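## Task

Pick up the small foam block on the desk and set it down on the counter that stands behind the shelving. The robot must not tip over or be left leaning, or the task fails. The block has to rest there by itself at the end, not be held in place by the robot.

## Robot and tools

Robot: a Hello Robot Stretch 3 with one arm. It has a two-wheeled base 0.33 m long and 0.34 m wide, a lift that slides up a mast, and a telescoping arm pointing to the robot's RIGHT. The base cannot drive sideways, so to move the gripper forward or back you drive the base. Turning in place pivots about the point between the drive wheels, 0.05 m behind the front edge. With the arm in and wrist folded, a turn sweeps a 0.28 m radius; an unfolded, level gripper reaches past that. Cameras: head_camera and nav_camera ride on the head (aimed by head_pan_rad and head_tilt_rad); wrist_camera is on the gripper.

Frames: the base frame has its origin on the floor midway between the drive wheels, x forward, y left, z up. hand_pose is reported in it, at the point where closed fingertips meet. The odometry frame is the base frame at the scene's start; base_odometry counts wheel turns only, so slip looks like travel. Heading runs -3.142 to 3.142, positive left.

Tool execute_actions takes "actions", a list run in order (empty list = just report). Each action may hold "robot", "steps" (1 to 450 control steps at 30 per second, default 1) and "until". "robot" is either one command, {"stop": true} (brakes everything, clears the queue), or a list of up to 8 commands/pauses run one after another ({"pause_s": s}, s at most 15). A command may contain:
- "base": exactly one of {"translate_m": d} (relative drive from where the base is when the command starts, metres, forward positive, |d| at most 1) or {"rotate_rad": d} (relative turn in place, radians, left/counter-clockwise positive, |d| at most 3.2).
- "joints": absolute targets by name; unnamed joints keep their goals. lift_m 0 to 1.1 (arm height); arm_m 0 to 0.52 (extension); wrist_yaw_rad -1.345 to 4.42 (0 along the arm, positive toward the front, 3.0 folded over the base); wrist_pitch_rad -1.57 to 0.451 (0 level, negative tips fingers down); wrist_roll_rad -2.911 to 2.911 (0 fingers side by side); gripper_m -0.089 to 0.179 (bigger is wider; the real fingertip gap is 0.007 m smaller near closed, 0.025 m smaller wide open, zero below 0.007); head_pan_rad -3.953 to 1.73 (0 forward, positive left, -1.57 looks along the arm); head_tilt_rad -1.53 to 0.419 (negative looks down).
- "contact_limits": {"arm_m": effort %} (1 to 100) at which the arm's motion halts; lower is gentler, too low halts immediately. Lasts until the next arm_m command.
Motions in one command start together and keep running past the call; new commands override at once and discard an older queue. An invalid value rejects the whole call. To wait for everything to finish: "steps": 450, "until": {"robot": {"status": "ended"}}. Other conditions compare fields, e.g. {"robot": {"lift_m": [">", 0.3], "base_status": ["!=", "moving"]}}, or use {"any": {"status": "ended"}}.

zoom_image: "camera" (head_camera, nav_camera or wrist_camera) and "region" [x0, y0, x1, y1] in pixels of that camera's latest image, top-left origin, at most 504 by 504.

finished_scene: "scene" is the number of the current scene; it ends that scene irreversibly and reports success. Make sure all motion has ended first, since anything still moving is braked afterward.

Results: base_status shows progress in brackets (travelled of goal). joint_goals, joint_status (moving, done, off_target, contact_stop, time_out, stopped, not_commanded, torque_fault), measured_speeds, refusals/queue/queue_left, motor_effort (% with peak in brackets; positive pushes toward higher values; readings have fixed bias and noise), base_tilt in degrees (forward/right positive), turned_by_wheels and turned_by_imu. robot.on_its_own appears when the robot changed a goal itself, when a joint is slack or its servo is off, when a resting motor shows unusual effort (likely pushing or loaded), and when the base leans 3 degrees or more. Lines starting "refused:" or "dropped:" explain rejected goals or abandoned queue items (counted from 0). lidar_m: 12 distances in 30-degree sectors, first straight ahead, counting counter-clockwise (4th left, 7th behind, 10th right), in a plane 0.17 m up; it sees table legs, not tops. wrist_depth_mm and head_depth_mm: 7x7 grids of median depth (head one is sideways).

Speed: the base is fast (0.30 m/s, 1.9 rad/s) only when stowed: lift_m under 0.30, arm_m under 0.03, wrist_yaw_rad over 2.54; else 0.10 m/s and 0.63 rad/s.

Gripper: close to a value below the object's width to grasp (lower grips harder; too hard triggers a stall guard that weakens the grip). Open to at least 0.02 above where the fingers touched to release. Neither reading nor "done" confirms a hold; check the cameras.

Self-collision: fold or unfold the wrist only with lift_m 0.32 to 0.95, wrist_pitch_rad -0.4 and roll near 0. Once folded, lift can go down to 0.25. If yaw is below -0.4, keep pitch at -0.5 or lower.

Contact and safety: arm and lift halt and go slack on firm contact (contact_stop); base, wrist and head do not, and keep pushing. Wrist servos overloaded for several seconds switch off for 10 s (torque_fault), then take no commands. Pushing against something rigid with the gripper above about 0.45 m can tip the robot; a repeated push after a contact_stop tips it more easily. Never drive while the gripper holds, hooks or presses on something fixed, and avoid snagging furniture, especially reversing. If leaning, reverse the last move in small steps, pull the gripper free, and if still tipped lower lift_m to about 0.2. Avoid dropping, slamming or hard hits; loose objects may also get nudged occasionally, so confirm placement before finishing.

Each tool is called after "Request:" by a JSON object that holds its "op" and its "data", one argument or row to a line.

## Session

Request:
{"op": "execute_actions", "data": {
  "actions": []
}}

Scene clock: 0.00 s.
robot.base_odometry: x=+0.000 y=+0.000 heading=+0.000 (m, m, rad; robot's odometry frame)
robot.turned_by_wheels: +0.000 (rad since the last result)
robot.turned_by_imu: +0.000 (rad since the last result)
robot.base_tilt: forward=-1.7 right=-0.6 (deg)
robot.lidar_m: 2.18 1.53 1.56 1.11 1.62 1.60 1.54 1.64 1.13 1.04 1.11 1.52
robot.head_depth_mm: 1749 2099 2077 2100 2080 2099 2069 / 1746 2100 2106 2107 2110 2100 2071 / 1742 2112 2114 2111 2097 2121 2090 / 1729 2150 2123 2115 2128 2128 2109 / 1731 2149 2144 2137 2127 2136 2118 / 1720 2176 2148 2140 2152 2142 2116 / 1711 2196 2166 2171 2163 2171 2131
robot.base_status: not_commanded
robot.joint_positions: lift_m=+0.418 arm_m=+0.000 wrist_yaw_rad=+2.994 wrist_pitch_rad=-0.344 wrist_roll_rad=-0.015 gripper_m=+0.037 head_pan_rad=+0.018 head_tilt_rad=-0.008
robot.joint_goals: lift_m=+0.418 arm_m=+0.000 wrist_yaw_rad=+2.994 wrist_pitch_rad=-0.344 wrist_roll_rad=-0.015 gripper_m=+0.037 head_pan_rad=+0.018 head_tilt_rad=-0.008
robot.joint_status: lift_m=not_commanded arm_m=not_commanded wrist_yaw_rad=not_commanded wrist_pitch_rad=not_commanded wrist_roll_rad=not_commanded gripper_m=not_commanded head_pan_rad=not_commanded head_tilt_rad=not_commanded
robot.measured_speeds: translate_m=+0.000 rotate_rad=+0.000 lift_m=+0.000 arm_m=+0.000 wrist_yaw_rad=+0.000 wrist_pitch_rad=+0.000 wrist_roll_rad=+0.000 head_pan_rad=+0.000 head_tilt_rad=+0.000
robot: refusals=0 queue=idle queue_left=0
robot.motor_effort: left_wheel=+0 right_wheel=+0 lift_m=+22 arm_m=-1 wrist_yaw_rad=+0 wrist_pitch_rad=+5 wrist_roll_rad=+1 gripper_m=+0 head_pan_rad=+0 head_tilt_rad=+2 (%)
robot.hand_pose: x=+0.0130 y=+0.0859 z=+0.4472 quat_wxyz=(+0.172, +0.698, +0.071, +0.691) (m; robot's base frame)
robot.wrist_depth_mm: - - - - - - - / - - - - - - - / - - - - - - - / - - - - - - - / 825 - 930 929 937 964 975 / 695 698 - 728 763 765 801 / 599 601 610 626 632 645 664
pictures: head_camera (sideways: a quarter turn clockwise sets it upright), nav_camera (sideways: a quarter turn counterclockwise sets it upright), wrist_camera
Images, in order (width x height): head_camera 896x504, nav_camera 672x504, wrist_camera 644x364.

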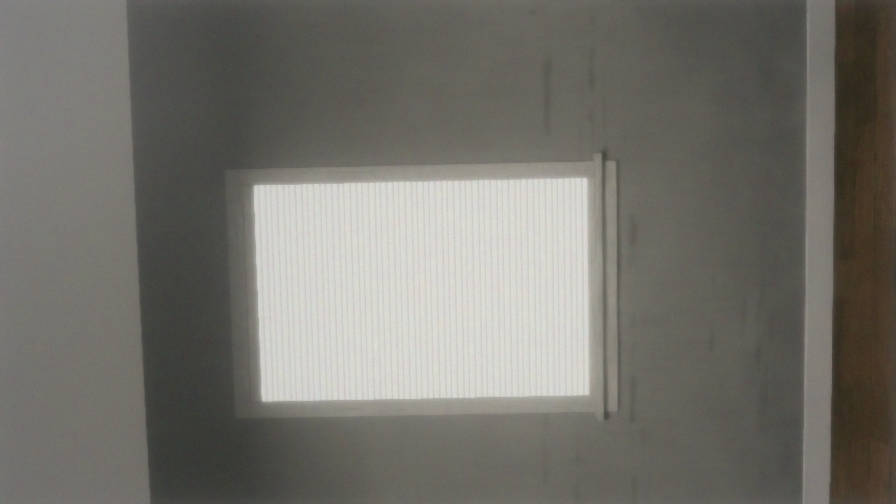

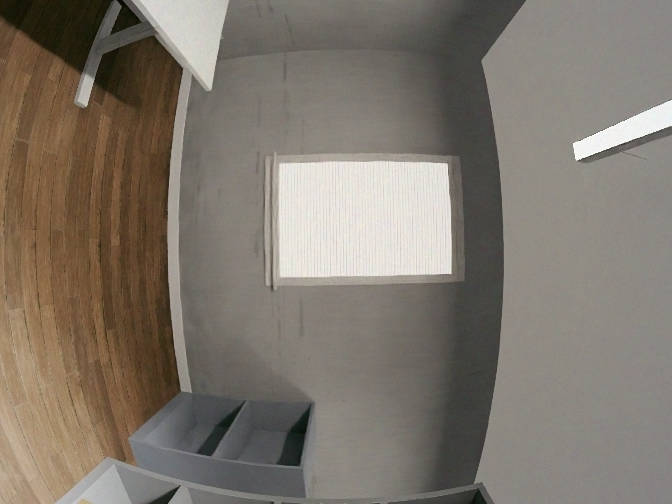

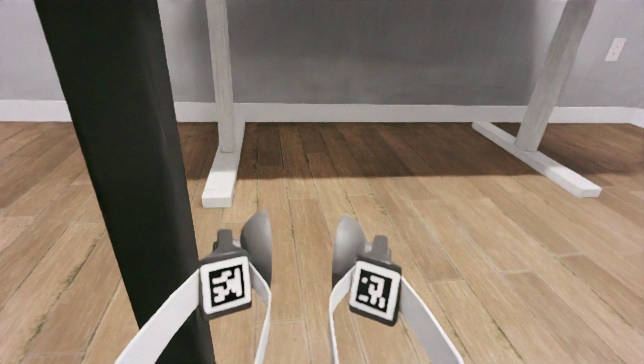

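Request:
{"op": "execute_actions", "data": {
  "actions": [
    {"robot":{"joints":{"head_pan_rad":1.2,"head_tilt_rad":-0.5}},"steps":150,"until":{"robot":{"status":"ended"}}}
  ]
}}

Request:
{"op": "execute_actions", "data": {
  "actions": [
    {"robot":{"joints":{"head_pan_rad":-1.57,"head_tilt_rad":-0.4}},"steps":150,"until":{"robot":{"status":"ended"}}}
  ]
}}

Scene clock: 1.70 s.
robot.base_odometry: x=+0.000 y=+0.000 heading=+0.000 (m, m, rad; robot's odometry frame)
robot.turned_by_wheels: +0.000 (rad since the last result)
robot.turned_by_imu: +0.000 (rad since the last result)
robot.base_tilt: forward=-1.7 right=-0.5 (deg)
robot.lidar_m: 2.18 1.53 1.56 1.11 1.61 1.60 1.54 1.64 1.13 1.04 1.11 1.51
robot.head_depth_mm: 1551 1687 1837 1225 1753 1532 1252 / 1480 1625 1733 1237 1897 1538 1262 / 1414 1549 1677 1256 1836 1553 1269 / 1353 1488 1617 1260 1779 1548 1269 / 1294 1427 1569 1274 1028 1573 1277 / 1263 1385 1498 1283 991 1569 1279 / 1231 1329 1445 1291 951 1433 1254
robot.base_status: not_commanded
robot.joint_positions: lift_m=+0.418 arm_m=+0.000 wrist_yaw_rad=+2.994 wrist_pitch_rad=-0.344 wrist_roll_rad=-0.015 gripper_m=+0.037 head_pan_rad=+1.193 head_tilt_rad=-0.494
robot.joint_goals: lift_m=+0.418 arm_m=+0.000 wrist_yaw_rad=+2.994 wrist_pitch_rad=-0.344 wrist_roll_rad=-0.015 gripper_m=+0.037 head_pan_rad=+1.200 head_tilt_rad=-0.500
robot.joint_status: lift_m=not_commanded arm_m=not_commanded wrist_yaw_rad=not_commanded wrist_pitch_rad=not_commanded wrist_roll_rad=not_commanded gripper_m=not_commanded head_pan_rad=done head_tilt_rad=done
robot.measured_speeds: translate_m=+0.000 rotate_rad=+0.000 lift_m=+0.000 arm_m=+0.000 wrist_yaw_rad=+0.000 wrist_pitch_rad=+0.000 wrist_roll_rad=+0.000 head_pan_rad=+0.000 head_tilt_rad=+0.000
robot: refusals=0 queue=done queue_left=0
robot.motor_effort: left_wheel=+0(0) right_wheel=+1(1) lift_m=+22(21) arm_m=+0(0) wrist_yaw_rad=+0(0) wrist_pitch_rad=+5(5) wrist_roll_rad=+1(1) gripper_m=-1(0) head_pan_rad=+3(44) head_tilt_rad=-4(34) (%)
robot.hand_pose: x=+0.0130 y=+0.0859 z=+0.4472 quat_wxyz=(+0.172, +0.698, +0.071, +0.691) (m; robot's base frame)
robot.wrist_depth_mm: - - - - - - - / - - - - - - - / - - - - - - - / - - - - - - - / 843 - 922 923 933 944 989 / 691 700 - 743 767 781 800 / 597 600 609 631 638 654 662
pictures: head_camera (sideways: a quarter turn clockwise sets it upright), nav_camera (sideways: a quarter turn counterclockwise sets it upright), wrist_camera
Images, in order (width x height): head_camera 896x504, nav_camera 672x504, wrist_camera 644x364.

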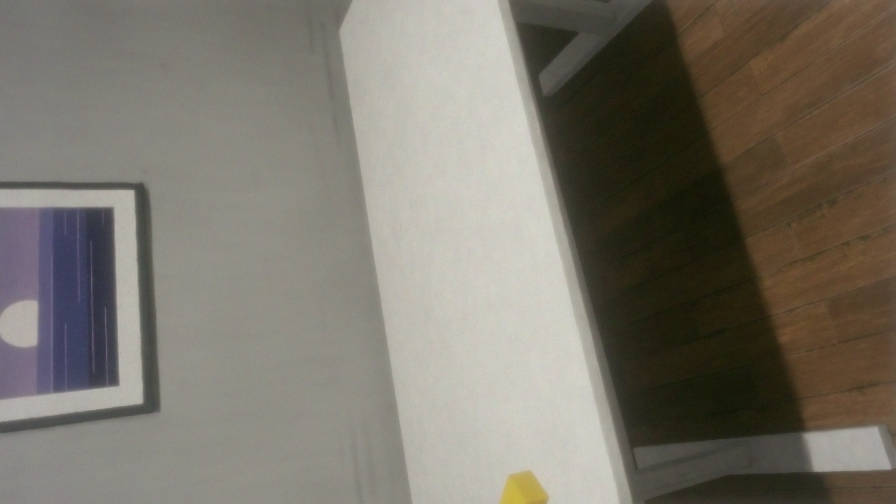

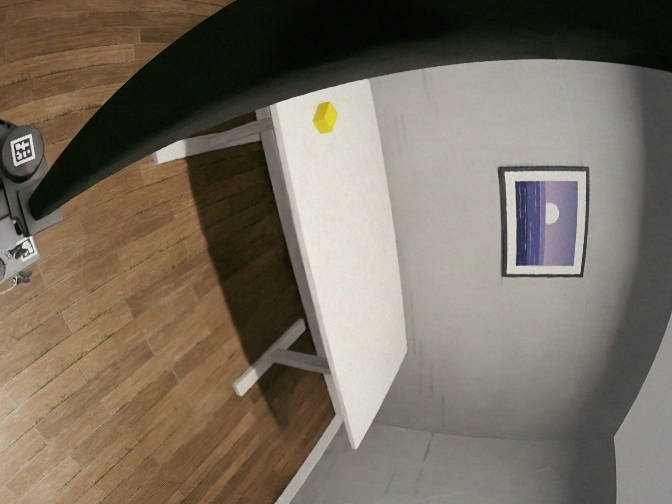

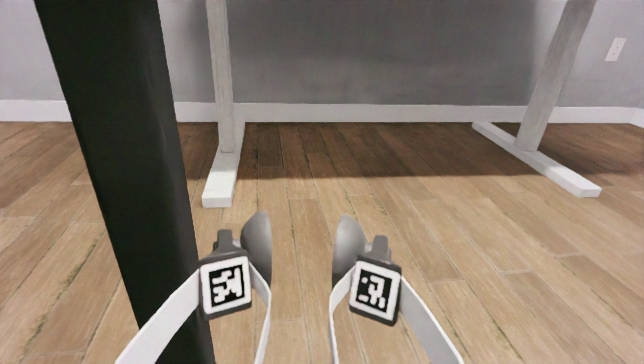

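Scene clock: 3.50 s.
robot.base_odometry: x=+0.000 y=+0.000 heading=+0.000 (m, m, rad; robot's odometry frame)
robot.turned_by_wheels: +0.000 (rad since the last result)
robot.turned_by_imu: +0.000 (rad since the last result)
robot.base_tilt: forward=-1.7 right=-0.5 (deg)
robot.lidar_m: 2.17 1.53 1.56 1.11 1.62 1.60 1.54 1.64 1.13 1.04 1.11 1.51
robot.head_depth_mm: 1188 1315 1370 1354 1257 1365 1329 / 1194 1319 1386 1546 1380 1562 1333 / 874 1183 1250 1481 1389 1563 1340 / 2682 2832 2600 2765 2255 1681 1343 / 2678 2818 2481 1438 1391 1502 1351 / 880 1021 1190 1553 1428 1360 1357 / 1230 1329 1165 1580 1442 1370 1364
robot.base_status: not_commanded
robot.joint_positions: lift_m=+0.418 arm_m=+0.000 wrist_yaw_rad=+2.994 wrist_pitch_rad=-0.344 wrist_roll_rad=-0.015 gripper_m=+0.037 head_pan_rad=-1.563 head_tilt_rad=-0.409
robot.joint_goals: lift_m=+0.418 arm_m=+0.000 wrist_yaw_rad=+2.994 wrist_pitch_rad=-0.344 wrist_roll_rad=-0.015 gripper_m=+0.037 head_pan_rad=-1.570 head_tilt_rad=-0.400
robot.joint_status: lift_m=not_commanded arm_m=not_commanded wrist_yaw_rad=not_commanded wrist_pitch_rad=not_commanded wrist_roll_rad=not_commanded gripper_m=not_commanded head_pan_rad=done head_tilt_rad=done
robot.measured_speeds: translate_m=+0.000 rotate_rad=+0.000 lift_m=+0.000 arm_m=+0.000 wrist_yaw_rad=+0.000 wrist_pitch_rad=+0.000 wrist_roll_rad=+0.000 head_pan_rad=+0.000 head_tilt_rad=+0.000
robot: refusals=0 queue=done queue_left=0
robot.motor_effort: left_wheel=+0(0) right_wheel=+1(1) lift_m=+21(21) arm_m=+0(1) wrist_yaw_rad=+1(0) wrist_pitch_rad=+5(5) wrist_roll_rad=+1(1) gripper_m=+0(0) head_pan_rad=-4(44) head_tilt_rad=+5(17) (%)
robot.hand_pose: x=+0.0130 y=+0.0859 z=+0.4472 quat_wxyz=(+0.172, +0.698, +0.071, +0.691) (m; robot's base frame)
robot.wrist_depth_mm: - - - - - - - / - - - - - - - / - - - - - - - / - - - - - - - / 840 - 935 933 951 966 972 / 707 710 - 732 755 775 791 / 594 601 616 633 638 650 660
pictures: head_camera (sideways: a quarter turn clockwise sets it upright), nav_camera (sideways: a quarter turn counterclockwise sets it upright), wrist_camera
Images, in order (width x height): head_camera 896x504, nav_camera 672x504, wrist_camera 644x364.

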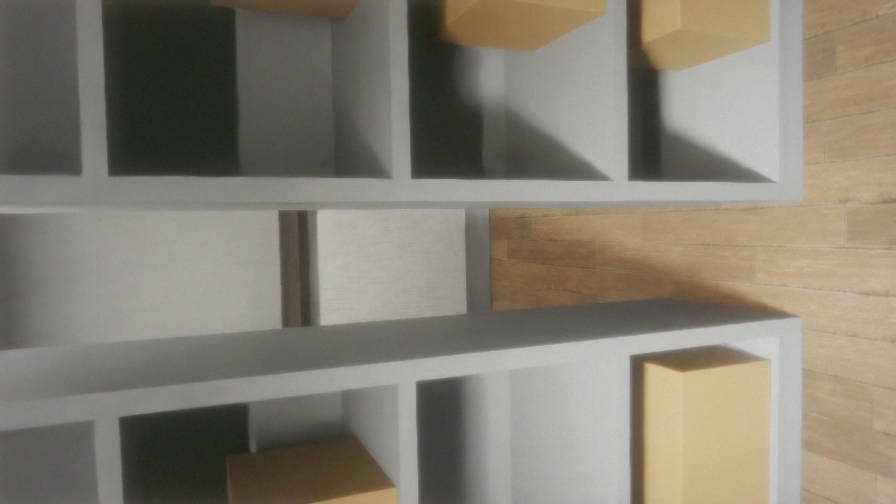

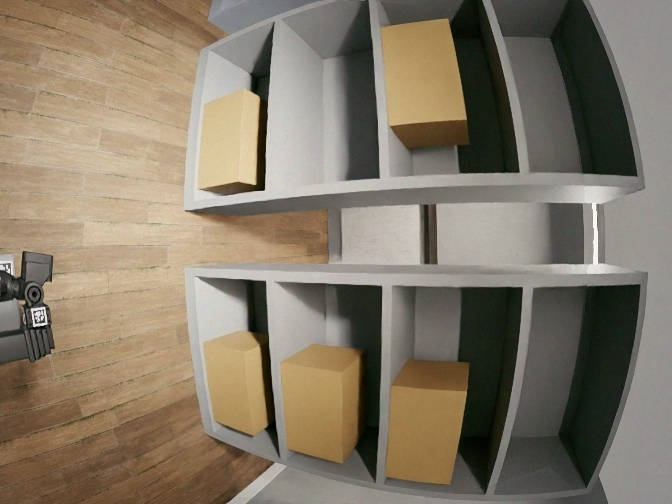

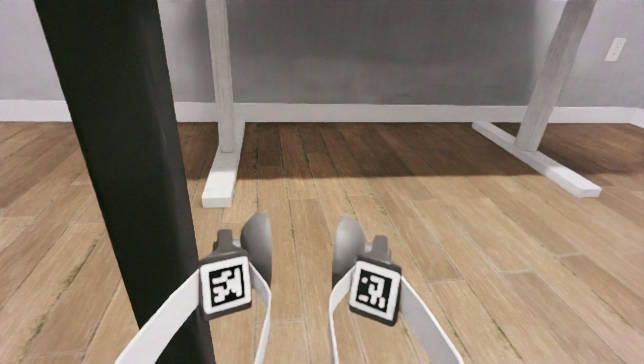

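Request:
{"op": "execute_actions", "data": {
  "actions": [
    {"robot":{"joints":{"head_pan_rad":-0.8,"lift_m":0.28,"wrist_pitch_rad":-0.4}},"steps":150,"until":{"robot":{"head_pan_rad_status":"done"}}}
  ]
}}

Request:
{"op": "execute_actions", "data": {
  "actions": [
    {"robot":{"joints":{"head_pan_rad":-2.4}},"steps":150,"until":{"robot":{"status":"ended"}}}
  ]
}}

Scene clock: 6.33 s.
robot.base_odometry: x=+0.000 y=+0.000 heading=+0.000 (m, m, rad; robot's odometry frame)
robot.turned_by_wheels: +0.000 (rad since the last result)
robot.turned_by_imu: +0.000 (rad since the last result)
robot.base_tilt: forward=-1.8 right=-0.5 (deg)
robot.lidar_m: 2.17 1.53 1.56 1.11 1.62 1.60 1.54 1.63 1.13 1.04 1.11 1.52
robot.head_depth_mm: 1316 1370 1070 1607 1372 1338 1324 / 1440 1477 1169 1736 1458 1475 1339 / 1429 1504 1296 1752 1857 1624 1342 / 1297 1389 1516 1641 1839 1687 1346 / 2370 2514 1795 1873 2057 1695 1353 / 2166 2289 2312 2488 2255 1704 1359 / 2000 2108 2191 2311 2296 1712 1360
robot.base_status: not_commanded
robot.joint_positions: lift_m=+0.338 arm_m=+0.000 wrist_yaw_rad=+2.994 wrist_pitch_rad=-0.415 wrist_roll_rad=-0.015 gripper_m=+0.037 head_pan_rad=-0.807 head_tilt_rad=-0.409
robot.joint_goals: lift_m=+0.280 arm_m=+0.000 wrist_yaw_rad=+2.994 wrist_pitch_rad=-0.400 wrist_roll_rad=-0.015 gripper_m=+0.037 head_pan_rad=-0.800 head_tilt_rad=-0.400
robot.joint_status: lift_m=moving arm_m=not_commanded wrist_yaw_rad=not_commanded wrist_pitch_rad=moving wrist_roll_rad=not_commanded gripper_m=not_commanded head_pan_rad=done head_tilt_rad=done
robot.measured_speeds: translate_m=+0.000 rotate_rad=+0.000 lift_m=-0.110 arm_m=+0.000 wrist_yaw_rad=+0.000 wrist_pitch_rad=+0.000 wrist_roll_rad=+0.000 head_pan_rad=+0.000 head_tilt_rad=+0.000
robot: refusals=0 queue=running queue_left=0
robot.motor_effort: left_wheel=+0(0) right_wheel=+1(1) lift_m=+13(22) arm_m=-1(0) wrist_yaw_rad=+0(0) wrist_pitch_rad=+4(4) wrist_roll_rad=+1(1) gripper_m=+0(1) head_pan_rad=+4(40) head_tilt_rad=+5(5) (%)
robot.hand_pose: x=+0.0118 y=+0.0777 z=+0.3510 quat_wxyz=(+0.196, +0.696, +0.096, +0.685) (m; robot's base frame)
robot.wrist_depth_mm: - - - - - - - / - - - - - - - / - - - - - - - / 803 - 842 859 895 926 967 / 640 656 704 712 717 738 753 / 553 561 - 581 603 610 623 / 481 497 - 514 512 516 525
pictures: head_camera (sideways: a quarter turn clockwise sets it upright), nav_camera (sideways: a quarter turn counterclockwise sets it upright), wrist_camera
Images, in order (width x height): head_camera 896x504, nav_camera 672x504, wrist_camera 644x364.

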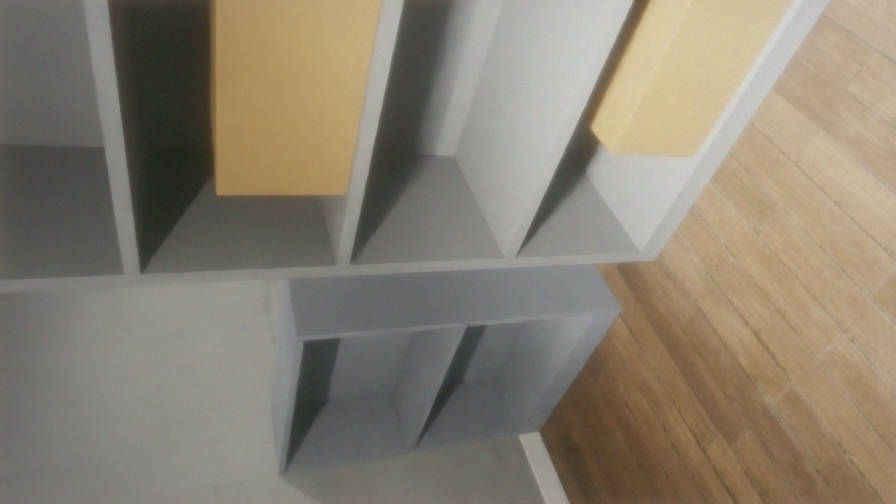

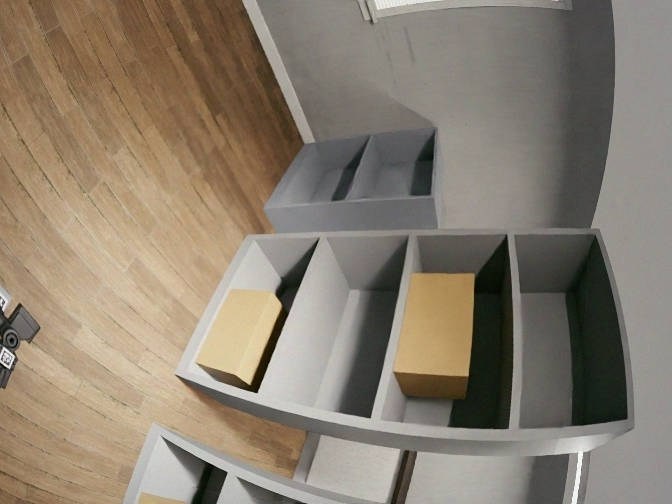

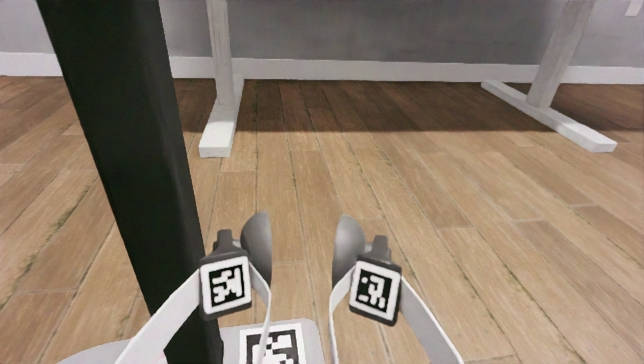

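Scene clock: 7.67 s.
robot.base_odometry: x=+0.000 y=+0.000 heading=+0.000 (m, m, rad; robot's odometry frame)
robot.turned_by_wheels: +0.000 (rad since the last result)
robot.turned_by_imu: +0.000 (rad since the last result)
robot.base_tilt: forward=-1.8 right=-0.5 (deg)
robot.lidar_m: 2.18 1.53 1.56 1.11 1.62 1.59 1.54 1.64 1.13 1.04 1.11 1.52
robot.head_depth_mm: 1410 1501 1592 1708 1839 1655 1324 / 1530 1635 1739 1879 1991 1668 1330 / 1669 1786 1921 2078 2156 1677 1341 / 1832 1974 2137 2282 2136 1689 1340 / 1176 1252 1301 1436 1529 1579 1349 / 1283 1357 1180 1321 1335 1423 1358 / 1358 1405 1072 1249 1210 1362 1321
robot.base_status: not_commanded
robot.joint_positions: lift_m=+0.280 arm_m=+0.000 wrist_yaw_rad=+2.994 wrist_pitch_rad=-0.416 wrist_roll_rad=-0.015 gripper_m=+0.037 head_pan_rad=-2.393 head_tilt_rad=-0.409
robot.joint_goals: lift_m=+0.280 arm_m=+0.000 wrist_yaw_rad=+2.994 wrist_pitch_rad=-0.400 wrist_roll_rad=-0.015 gripper_m=+0.037 head_pan_rad=-2.400 head_tilt_rad=-0.400
robot.joint_status: lift_m=done arm_m=not_commanded wrist_yaw_rad=not_commanded wrist_pitch_rad=done wrist_roll_rad=not_commanded gripper_m=not_commanded head_pan_rad=done head_tilt_rad=done
robot.measured_speeds: translate_m=+0.000 rotate_rad=+0.000 lift_m=+0.000 arm_m=+0.000 wrist_yaw_rad=+0.000 wrist_pitch_rad=+0.000 wrist_roll_rad=+0.000 head_pan_rad=+0.000 head_tilt_rad=+0.000
robot: refusals=0 queue=done queue_left=0
robot.motor_effort: left_wheel=+0(0) right_wheel=+1(0) lift_m=+12(14) arm_m=+0(0) wrist_yaw_rad=+0(0) wrist_pitch_rad=+5(5) wrist_roll_rad=+0(1) gripper_m=+0(1) head_pan_rad=-4(47) head_tilt_rad=+5(4) (%)
robot.hand_pose: x=+0.0118 y=+0.0775 z=+0.2936 quat_wxyz=(+0.196, +0.695, +0.096, +0.684) (m; robot's base frame)
robot.wrist_depth_mm: - - - - - - - / - - - - - - - / 878 - 942 999 - - - / 683 - 731 759 781 803 826 / 566 585 633 619 626 639 670 / 485 491 - 525 529 538 545 / - - - 441 445 455 465
pictures: head_camera (sideways: a quarter turn clockwise sets it upright), nav_camera (sideways: a quarter turn counterclockwise sets it upright), wrist_camera
Images, in order (width x height): head_camera 896x504, nav_camera 672x504, wrist_camera 644x364.

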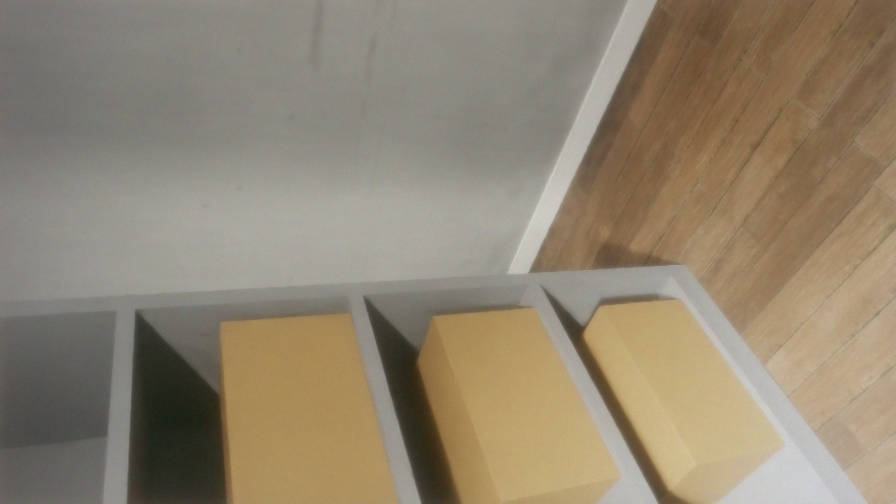

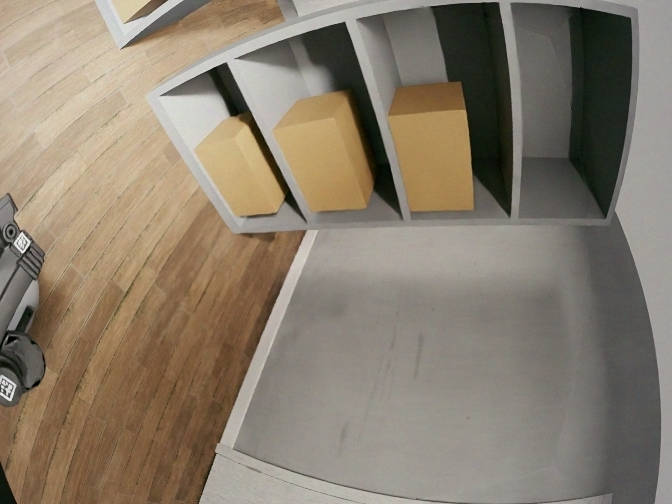

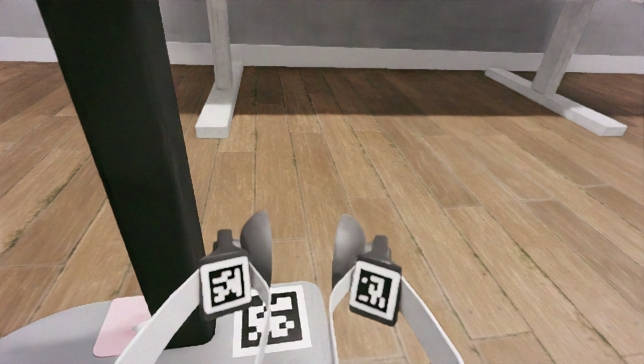

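Request:
{"op": "execute_actions", "data": {
  "actions": [
    {"robot":[{"base":{"rotate_rad":1.95},"joints":{"head_pan_rad":-1.6,"head_tilt_rad":-0.7}},{"base":{"translate_m":0.28}},{"base":{"rotate_rad":1.19}},{"joints":{"lift_m":0.8,"gripper_m":0.17}}],"steps":450,"until":{"robot":{"lift_m":[">",0.4]}}},
    {"robot":{"joints":{"wrist_yaw_rad":0}},"steps":300,"until":{"robot":{"status":"ended"}}}
  ]
}}

Scene clock: 20.93 s.
robot.base_odometry: x=-0.104 y=+0.260 heading=+3.140 (m, m, rad; robot's odometry frame)
robot.turned_by_wheels: +3.140 (rad since the last result)
robot.turned_by_imu: +3.184 (rad since the last result)
robot.base_tilt: forward=-1.7 right=-0.5 (deg)
robot.lidar_m: 1.44 1.52 1.36 1.29 1.35 1.96 2.28 1.44 1.34 0.84 1.35 1.49
robot.head_depth_mm: 1074 1217 1189 890 776 1349 - / 1072 1211 1202 896 779 1338 - / 1069 1207 1218 900 786 1419 - / 1068 1204 1229 866 768 1358 1131 / 1064 1195 1287 917 774 1350 1156 / 1056 1186 1364 1587 1557 1367 1158 / 1053 1190 1360 1580 1651 1374 1165
robot.base_status: done (rotate_rad +1.1899 of +1.1900)
robot.joint_positions: lift_m=+0.800 arm_m=+0.000 wrist_yaw_rad=+0.002 wrist_pitch_rad=-0.416 wrist_roll_rad=-0.014 gripper_m=+0.170 head_pan_rad=-1.607 head_tilt_rad=-0.692
robot.joint_goals: lift_m=+0.800 arm_m=+0.000 wrist_yaw_rad=+0.000 wrist_pitch_rad=-0.400 wrist_roll_rad=-0.014 gripper_m=+0.170 head_pan_rad=-1.600 head_tilt_rad=-0.700
robot.joint_status: lift_m=done arm_m=not_commanded wrist_yaw_rad=done wrist_pitch_rad=done wrist_roll_rad=not_commanded gripper_m=done head_pan_rad=done head_tilt_rad=done
robot.measured_speeds: translate_m=+0.000 rotate_rad=+0.000 lift_m=+0.000 arm_m=+0.000 wrist_yaw_rad=+0.000 wrist_pitch_rad=+0.000 wrist_roll_rad=+0.000 head_pan_rad=+0.000 head_tilt_rad=+0.000
robot: refusals=0 queue=done queue_left=0
robot.motor_effort: left_wheel=-3(12) right_wheel=+2(9) lift_m=+28(27) arm_m=-1(1) wrist_yaw_rad=-2(3) wrist_pitch_rad=+5(5) wrist_roll_rad=+1(1) gripper_m=+0(93) head_pan_rad=+3(40) head_tilt_rad=-4(30) (%)
robot.hand_pose: x=-0.0210 y=-0.3693 z=+0.8125 quat_wxyz=(+0.697, +0.148, -0.686, -0.145) (m; robot's base frame)
robot.wrist_depth_mm: 974 976 989 964 988 967 991 / - - 784 733 783 832 920 / - - 485 474 527 547 574 / - 380 371 382 394 409 422 / - - - 832 346 347 352 / - - - - - - - / 927 972 984 981 - - -
pictures: head_camera (sideways: a quarter turn clockwise sets it upright), nav_camera (sideways: a quarter turn counterclockwise sets it upright), wrist_camera
Images, in order (width x height): head_camera 896x504, nav_camera 672x504, wrist_camera 644x364.

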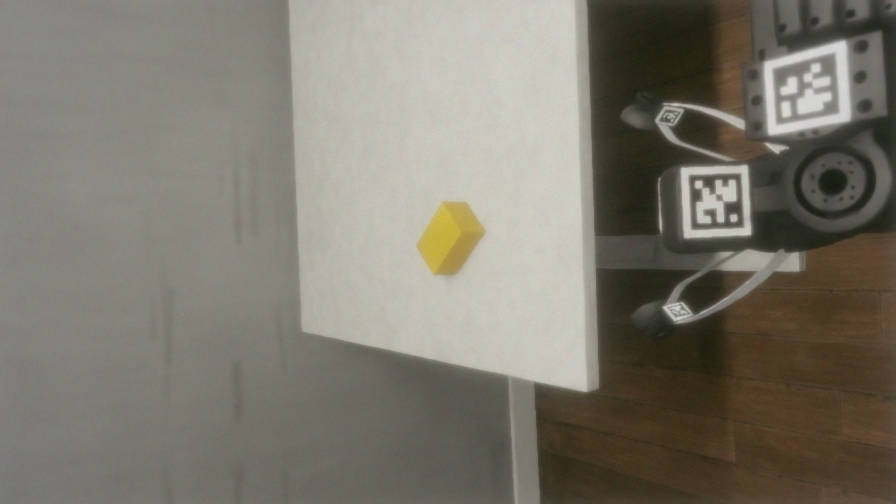

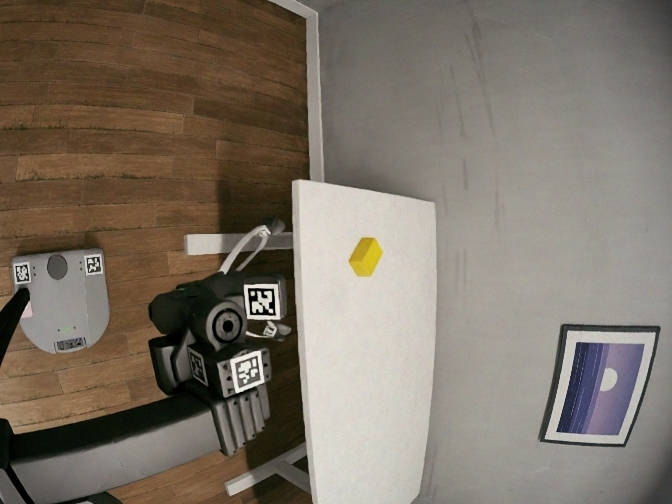

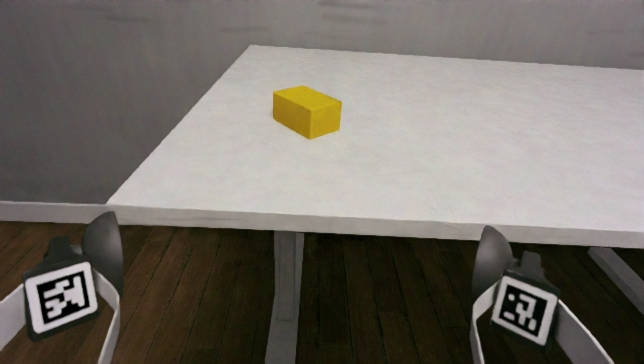

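Request:
{"op": "execute_actions", "data": {
  "actions": [
    {"robot":{"base":{"translate_m":-0.14},"joints":{"wrist_yaw_rad":0.7,"lift_m":0.83,"arm_m":0.37,"head_pan_rad":-1.45}},"steps":300,"until":{"robot":{"status":"ended"}}}
  ]
}}

Scene clock: 26.13 s.
robot.base_odometry: x=+0.036 y=+0.260 heading=+3.140 (m, m, rad; robot's odometry frame)
robot.turned_by_wheels: +0.000 (rad since the last result)
robot.turned_by_imu: -0.001 (rad since the last result)
robot.base_tilt: forward=-1.7 right=-0.5 (deg)
robot.lidar_m: 1.58 1.67 1.39 1.30 1.36 1.86 2.15 1.33 1.34 0.86 1.35 1.64
robot.head_depth_mm: 1038 1162 1253 858 755 1325 1139 / 1048 1175 1268 837 759 1336 1144 / 1060 1195 1276 838 762 1341 1145 / 1071 1206 1231 848 791 1315 1155 / 1086 1222 1328 900 796 1353 1154 / 1097 1241 1425 1602 802 1368 1161 / 1112 1259 1451 1712 1658 1367 1166
robot.base_status: done (translate_m -0.1400 of -0.1400)
robot.joint_positions: lift_m=+0.830 arm_m=+0.370 wrist_yaw_rad=+0.699 wrist_pitch_rad=-0.417 wrist_roll_rad=-0.014 gripper_m=+0.170 head_pan_rad=-1.457 head_tilt_rad=-0.692
robot.joint_goals: lift_m=+0.830 arm_m=+0.370 wrist_yaw_rad=+0.700 wrist_pitch_rad=-0.400 wrist_roll_rad=-0.014 gripper_m=+0.170 head_pan_rad=-1.450 head_tilt_rad=-0.700
robot.joint_status: lift_m=done arm_m=done wrist_yaw_rad=done wrist_pitch_rad=done wrist_roll_rad=not_commanded gripper_m=done head_pan_rad=done head_tilt_rad=done
robot.measured_speeds: translate_m=+0.000 rotate_rad=+0.000 lift_m=+0.000 arm_m=+0.000 wrist_yaw_rad=+0.000 wrist_pitch_rad=+0.000 wrist_roll_rad=+0.000 head_pan_rad=+0.000 head_tilt_rad=+0.000
robot: refusals=0 queue=done queue_left=0
robot.motor_effort: left_wheel=-3(9) right_wheel=+2(3) lift_m=+28(29) arm_m=+2(4) wrist_yaw_rad=+1(5) wrist_pitch_rad=+5(5) wrist_roll_rad=+1(1) gripper_m=+0(0) head_pan_rad=+3(15) head_tilt_rad=-4(4) (%)
robot.hand_pose: x=+0.1230 y=-0.6867 z=+0.8425 quat_wxyz=(+0.705, +0.374, -0.594, +0.102) (m; robot's base frame)
robot.wrist_depth_mm: - - - 833 693 587 516 / - - - 913 750 621 542 / - - - 991 606 608 563 / - - - 435 452 465 477 / - - 340 350 358 384 380 / - 284 289 247 299 - 317 / 235 246 249 207 253 256 269
pictures: head_camera (sideways: a quarter turn clockwise sets it upright), nav_camera (sideways: a quarter turn counterclockwise sets it upright), wrist_camera
Images, in order (width x height): head_camera 896x504, nav_camera 672x504, wrist_camera 644x364.

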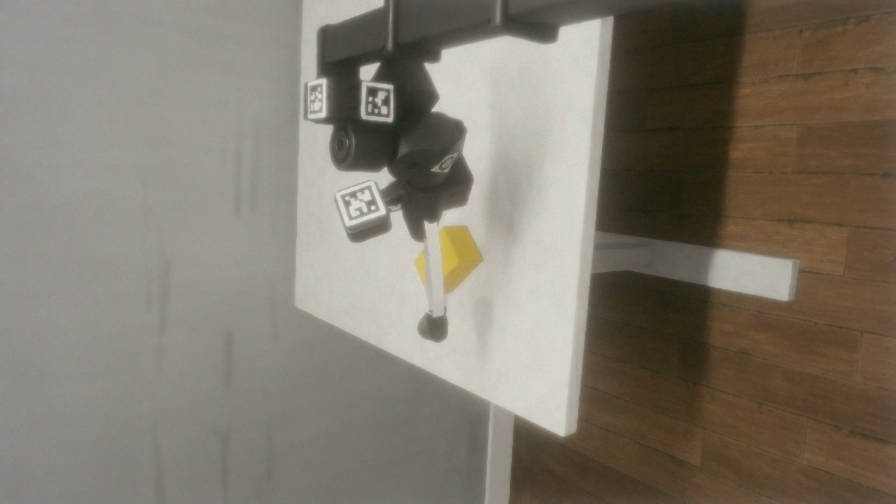

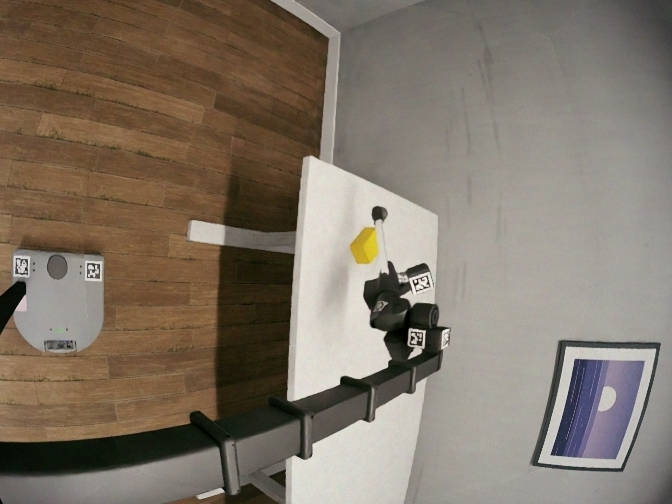

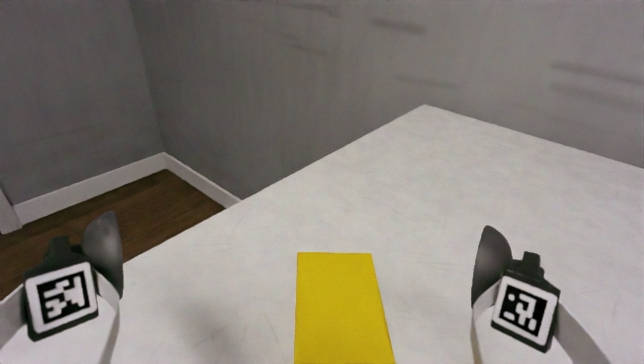

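Request:
{"op": "execute_actions", "data": {
  "actions": [
    {"robot":{"joints":{"wrist_yaw_rad":0.64,"lift_m":0.75}},"steps":300,"until":{"robot":{"status":"ended"}}}
  ]
}}

Scene clock: 28.40 s.
robot.base_odometry: x=+0.036 y=+0.260 heading=+3.140 (m, m, rad; robot's odometry frame)
robot.turned_by_wheels: +0.000 (rad since the last result)
robot.turned_by_imu: +0.000 (rad since the last result)
robot.base_tilt: forward=-1.8 right=-0.6 (deg)
robot.lidar_m: 1.58 1.67 1.39 1.30 1.37 1.87 2.14 1.33 1.34 0.86 1.35 1.63
robot.head_depth_mm: 1036 1157 1189 924 - 1319 1114 / 1047 1176 1204 - 757 1341 1143 / 1059 1195 1212 - 763 1344 1150 / 1072 1208 1229 869 792 1318 1153 / 1084 1224 1330 917 798 1357 1159 / 1095 1239 1421 1595 803 1355 1160 / 1113 1259 1450 1706 1666 1369 1165
robot.base_status: done (translate_m -0.1400 of -0.1400)
robot.joint_positions: lift_m=+0.750 arm_m=+0.370 wrist_yaw_rad=+0.642 wrist_pitch_rad=-0.417 wrist_roll_rad=-0.014 gripper_m=+0.170 head_pan_rad=-1.457 head_tilt_rad=-0.692
robot.joint_goals: lift_m=+0.750 arm_m=+0.370 wrist_yaw_rad=+0.640 wrist_pitch_rad=-0.400 wrist_roll_rad=-0.014 gripper_m=+0.170 head_pan_rad=-1.450 head_tilt_rad=-0.700
robot.joint_status: lift_m=done arm_m=done wrist_yaw_rad=done wrist_pitch_rad=done wrist_roll_rad=not_commanded gripper_m=done head_pan_rad=done head_tilt_rad=done
robot.measured_speeds: translate_m=+0.000 rotate_rad=+0.000 lift_m=+0.000 arm_m=+0.000 wrist_yaw_rad=+0.000 wrist_pitch_rad=+0.000 wrist_roll_rad=+0.000 head_pan_rad=+0.000 head_tilt_rad=+0.000
robot: refusals=0 queue=done queue_left=0
robot.motor_effort: left_wheel=-3(3) right_wheel=+2(2) lift_m=+13(25) arm_m=+3(2) wrist_yaw_rad=-3(5) wrist_pitch_rad=+5(5) wrist_roll_rad=+1(1) gripper_m=+1(0) head_pan_rad=+3(3) head_tilt_rad=-5(4) (%)
robot.hand_pose: x=+0.1131 y=-0.6946 z=+0.7635 quat_wxyz=(+0.707, +0.357, -0.605, +0.082) (m; robot's base frame)
robot.wrist_depth_mm: - - 995 790 662 579 517 / - - - 854 587 592 541 / - - - 382 394 412 430 / - 275 281 207 299 307 319 / 227 224 229 168 233 254 253 / - 189 192 155 194 - 209 / 157 163 166 168 172 171 179
pictures: head_camera (sideways: a quarter turn clockwise sets it upright), nav_camera (sideways: a quarter turn counterclockwise sets it upright), wrist_camera
Images, in order (width x height): head_camera 896x504, nav_camera 672x504, wrist_camera 644x364.

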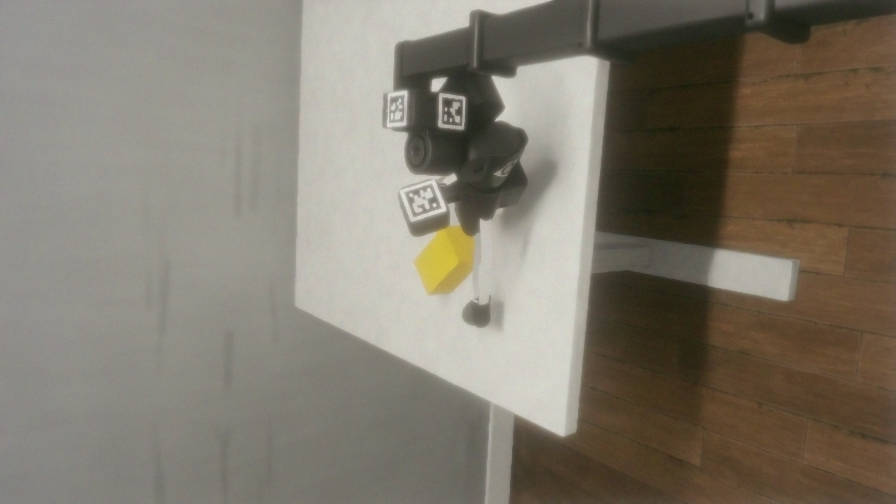

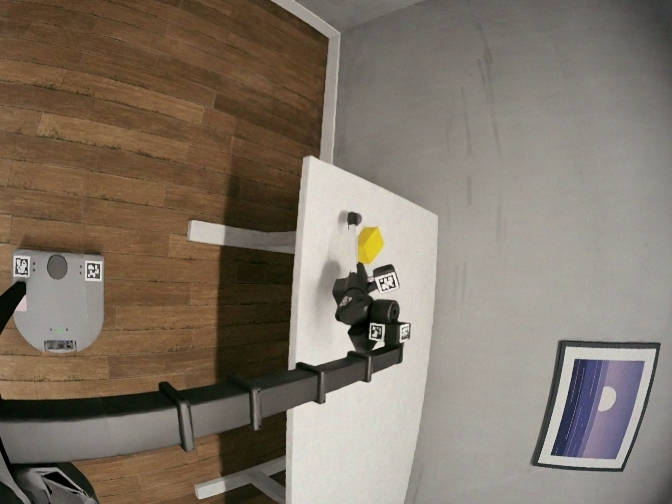

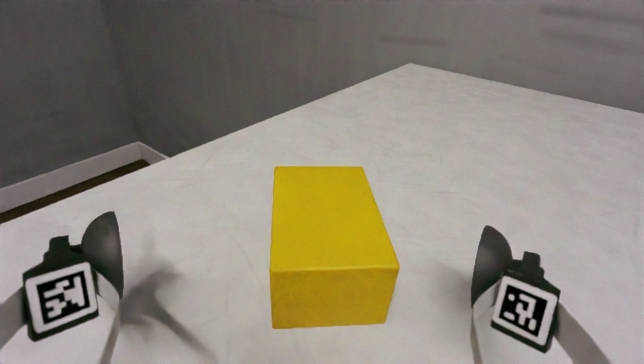

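Request:
{"op": "execute_actions", "data": {
  "actions": [
    {"robot":{"base":{"translate_m":0.012},"joints":{"arm_m":0.40,"lift_m":0.735,"gripper_m":0.1}},"steps":300,"until":{"robot":{"status":"ended"}}}
  ]
}}

Scene clock: 30.13 s.
robot.base_odometry: x=+0.024 y=+0.260 heading=+3.140 (m, m, rad; robot's odometry frame)
robot.turned_by_wheels: +0.000 (rad since the last result)
robot.turned_by_imu: +0.000 (rad since the last result)
robot.base_tilt: forward=-1.7 right=-0.5 (deg)
robot.lidar_m: 1.57 1.65 1.38 1.30 1.37 1.87 2.16 1.34 1.34 0.86 1.35 1.63
robot.head_depth_mm: 1034 1162 1191 917 - 1312 1128 / 1048 1181 1198 - 758 1331 1145 / 1061 1194 1215 1007 760 1346 1147 / 1072 1211 1229 855 790 1348 1153 / 1083 1231 1342 918 799 1357 1156 / 1097 1246 1431 1627 1509 1358 1162 / 1108 1258 1451 1710 1665 1365 1169
robot.base_status: done (translate_m +0.0120 of +0.0120)
robot.joint_positions: lift_m=+0.735 arm_m=+0.400 wrist_yaw_rad=+0.641 wrist_pitch_rad=-0.417 wrist_roll_rad=-0.015 gripper_m=+0.100 head_pan_rad=-1.457 head_tilt_rad=-0.692
robot.joint_goals: lift_m=+0.735 arm_m=+0.400 wrist_yaw_rad=+0.640 wrist_pitch_rad=-0.400 wrist_roll_rad=-0.015 gripper_m=+0.100 head_pan_rad=-1.450 head_tilt_rad=-0.700
robot.joint_status: lift_m=done arm_m=done wrist_yaw_rad=done wrist_pitch_rad=done wrist_roll_rad=not_commanded gripper_m=done head_pan_rad=done head_tilt_rad=done
robot.measured_speeds: translate_m=+0.000 rotate_rad=+0.000 lift_m=+0.000 arm_m=+0.000 wrist_yaw_rad=+0.000 wrist_pitch_rad=+0.000 wrist_roll_rad=+0.000 head_pan_rad=+0.000 head_tilt_rad=+0.000
robot: refusals=0 queue=done queue_left=0
robot.motor_effort: left_wheel=-3(5) right_wheel=+2(6) lift_m=+13(13) arm_m=+2(2) wrist_yaw_rad=-1(3) wrist_pitch_rad=+5(5) wrist_roll_rad=+1(1) gripper_m=-1(92) head_pan_rad=+3(3) head_tilt_rad=-5(5) (%)
robot.hand_pose: x=+0.1128 y=-0.7247 z=+0.7485 quat_wxyz=(+0.707, +0.356, -0.605, +0.082) (m; robot's base frame)
robot.wrist_depth_mm: - - 929 759 644 563 493 / - - - 802 530 556 506 / - - 355 345 361 371 388 / - 247 244 180 270 277 288 / 198 205 155 145 224 223 228 / 168 - 128 122 124 186 189 / - 147 142 128 151 158 161
pictures: head_camera (sideways: a quarter turn clockwise sets it upright), nav_camera (sideways: a quarter turn counterclockwise sets it upright), wrist_camera
Images, in order (width x height): head_camera 896x504, nav_camera 672x504, wrist_camera 644x364.

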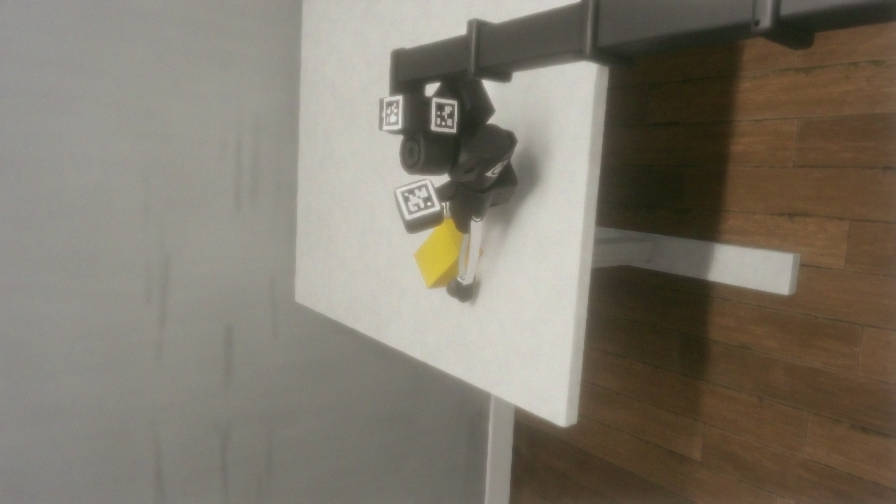

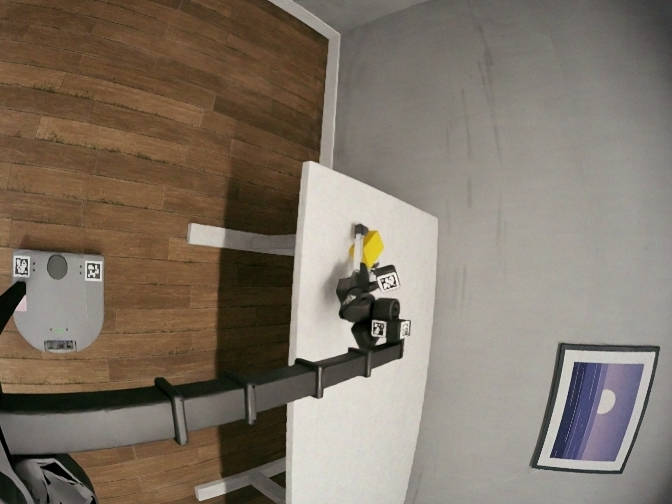

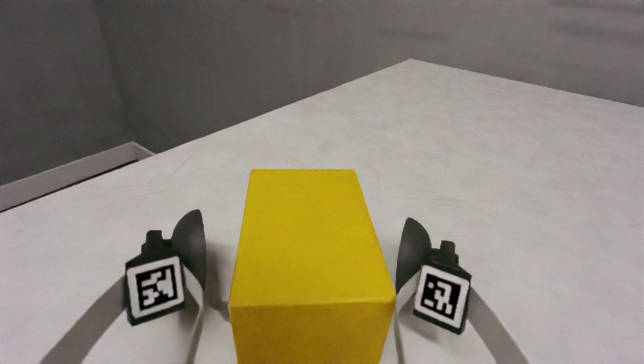

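Request:
{"op": "execute_actions", "data": {
  "actions": [
    {"robot":[{"joints":{"lift_m":0.727}},{"joints":{"gripper_m":0.015}},{"joints":{"lift_m":0.77}}],"steps":300,"until":{"robot":{"status":"ended"}}}
  ]
}}

Scene clock: 33.40 s.
robot.base_odometry: x=+0.024 y=+0.260 heading=+3.140 (m, m, rad; robot's odometry frame)
robot.turned_by_wheels: +0.000 (rad since the last result)
robot.turned_by_imu: -0.001 (rad since the last result)
robot.base_tilt: forward=-1.7 right=-0.5 (deg)
robot.lidar_m: 1.57 1.65 1.38 1.30 1.37 1.87 2.16 1.34 1.34 0.86 1.34 1.63
robot.head_depth_mm: 1033 1159 1195 922 779 1329 1137 / 1044 1178 1260 835 757 1335 1138 / 1058 1195 1220 - 763 1343 1145 / 1073 1213 1226 847 791 1349 1151 / 1086 1224 1339 913 798 1351 1154 / 1097 1247 1425 1622 1515 1363 1161 / 1110 1256 1441 1710 1651 1373 1163
robot.base_status: done (translate_m +0.0120 of +0.0120)
robot.joint_positions: lift_m=+0.770 arm_m=+0.400 wrist_yaw_rad=+0.639 wrist_pitch_rad=-0.418 wrist_roll_rad=-0.014 gripper_m=+0.020 head_pan_rad=-1.457 head_tilt_rad=-0.692
robot.joint_goals: lift_m=+0.770 arm_m=+0.400 wrist_yaw_rad=+0.640 wrist_pitch_rad=-0.400 wrist_roll_rad=-0.014 gripper_m=+0.019 head_pan_rad=-1.450 head_tilt_rad=-0.700
robot.joint_status: lift_m=done arm_m=done wrist_yaw_rad=done wrist_pitch_rad=done wrist_roll_rad=not_commanded gripper_m=done head_pan_rad=done head_tilt_rad=done
robot.measured_speeds: translate_m=+0.000 rotate_rad=+0.000 lift_m=+0.000 arm_m=+0.000 wrist_yaw_rad=+0.000 wrist_pitch_rad=+0.000 wrist_roll_rad=+0.000 head_pan_rad=+0.000 head_tilt_rad=+0.000
robot: refusals=0 queue=done queue_left=0
robot.motor_effort: left_wheel=-3(5) right_wheel=+2(5) lift_m=+28(29) arm_m=+2(3) wrist_yaw_rad=+1(1) wrist_pitch_rad=+5(5) wrist_roll_rad=+1(1) gripper_m=-28(99) head_pan_rad=+3(3) head_tilt_rad=-5(4) (%)
robot.hand_pose: x=+0.1123 y=-0.7249 z=+0.7822 quat_wxyz=(+0.708, +0.356, -0.605, +0.080) (m; robot's base frame)
robot.wrist_depth_mm: - - 934 773 638 560 493 / - - - 828 644 580 520 / - - - 427 441 461 481 / - - 311 187 333 345 356 / - 251 147 143 276 275 282 / 207 216 115 117 - 229 233 / 184 179 125 124 187 197 198
pictures: head_camera (sideways: a quarter turn clockwise sets it upright), nav_camera (sideways: a quarter turn counterclockwise sets it upright), wrist_camera
Images, in order (width x height): head_camera 896x504, nav_camera 672x504, wrist_camera 644x364.

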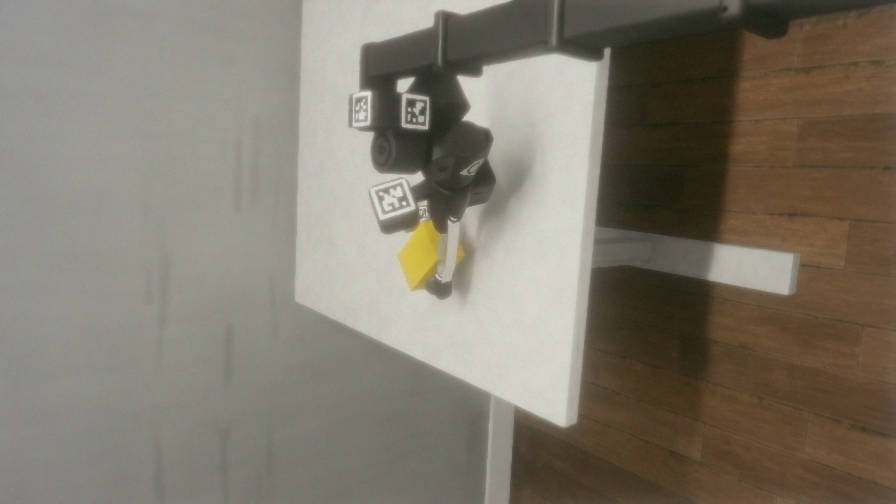

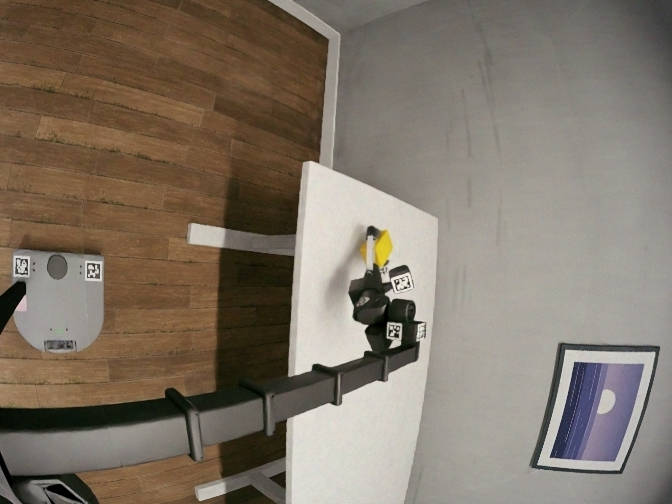

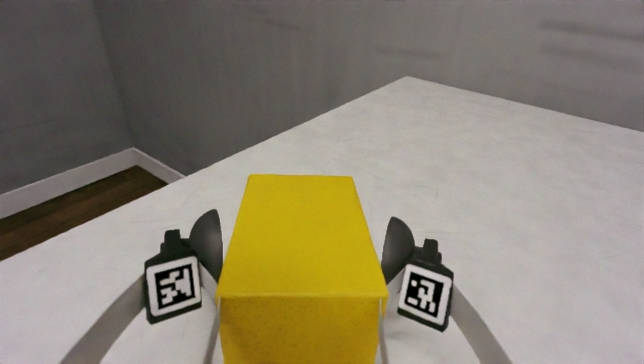

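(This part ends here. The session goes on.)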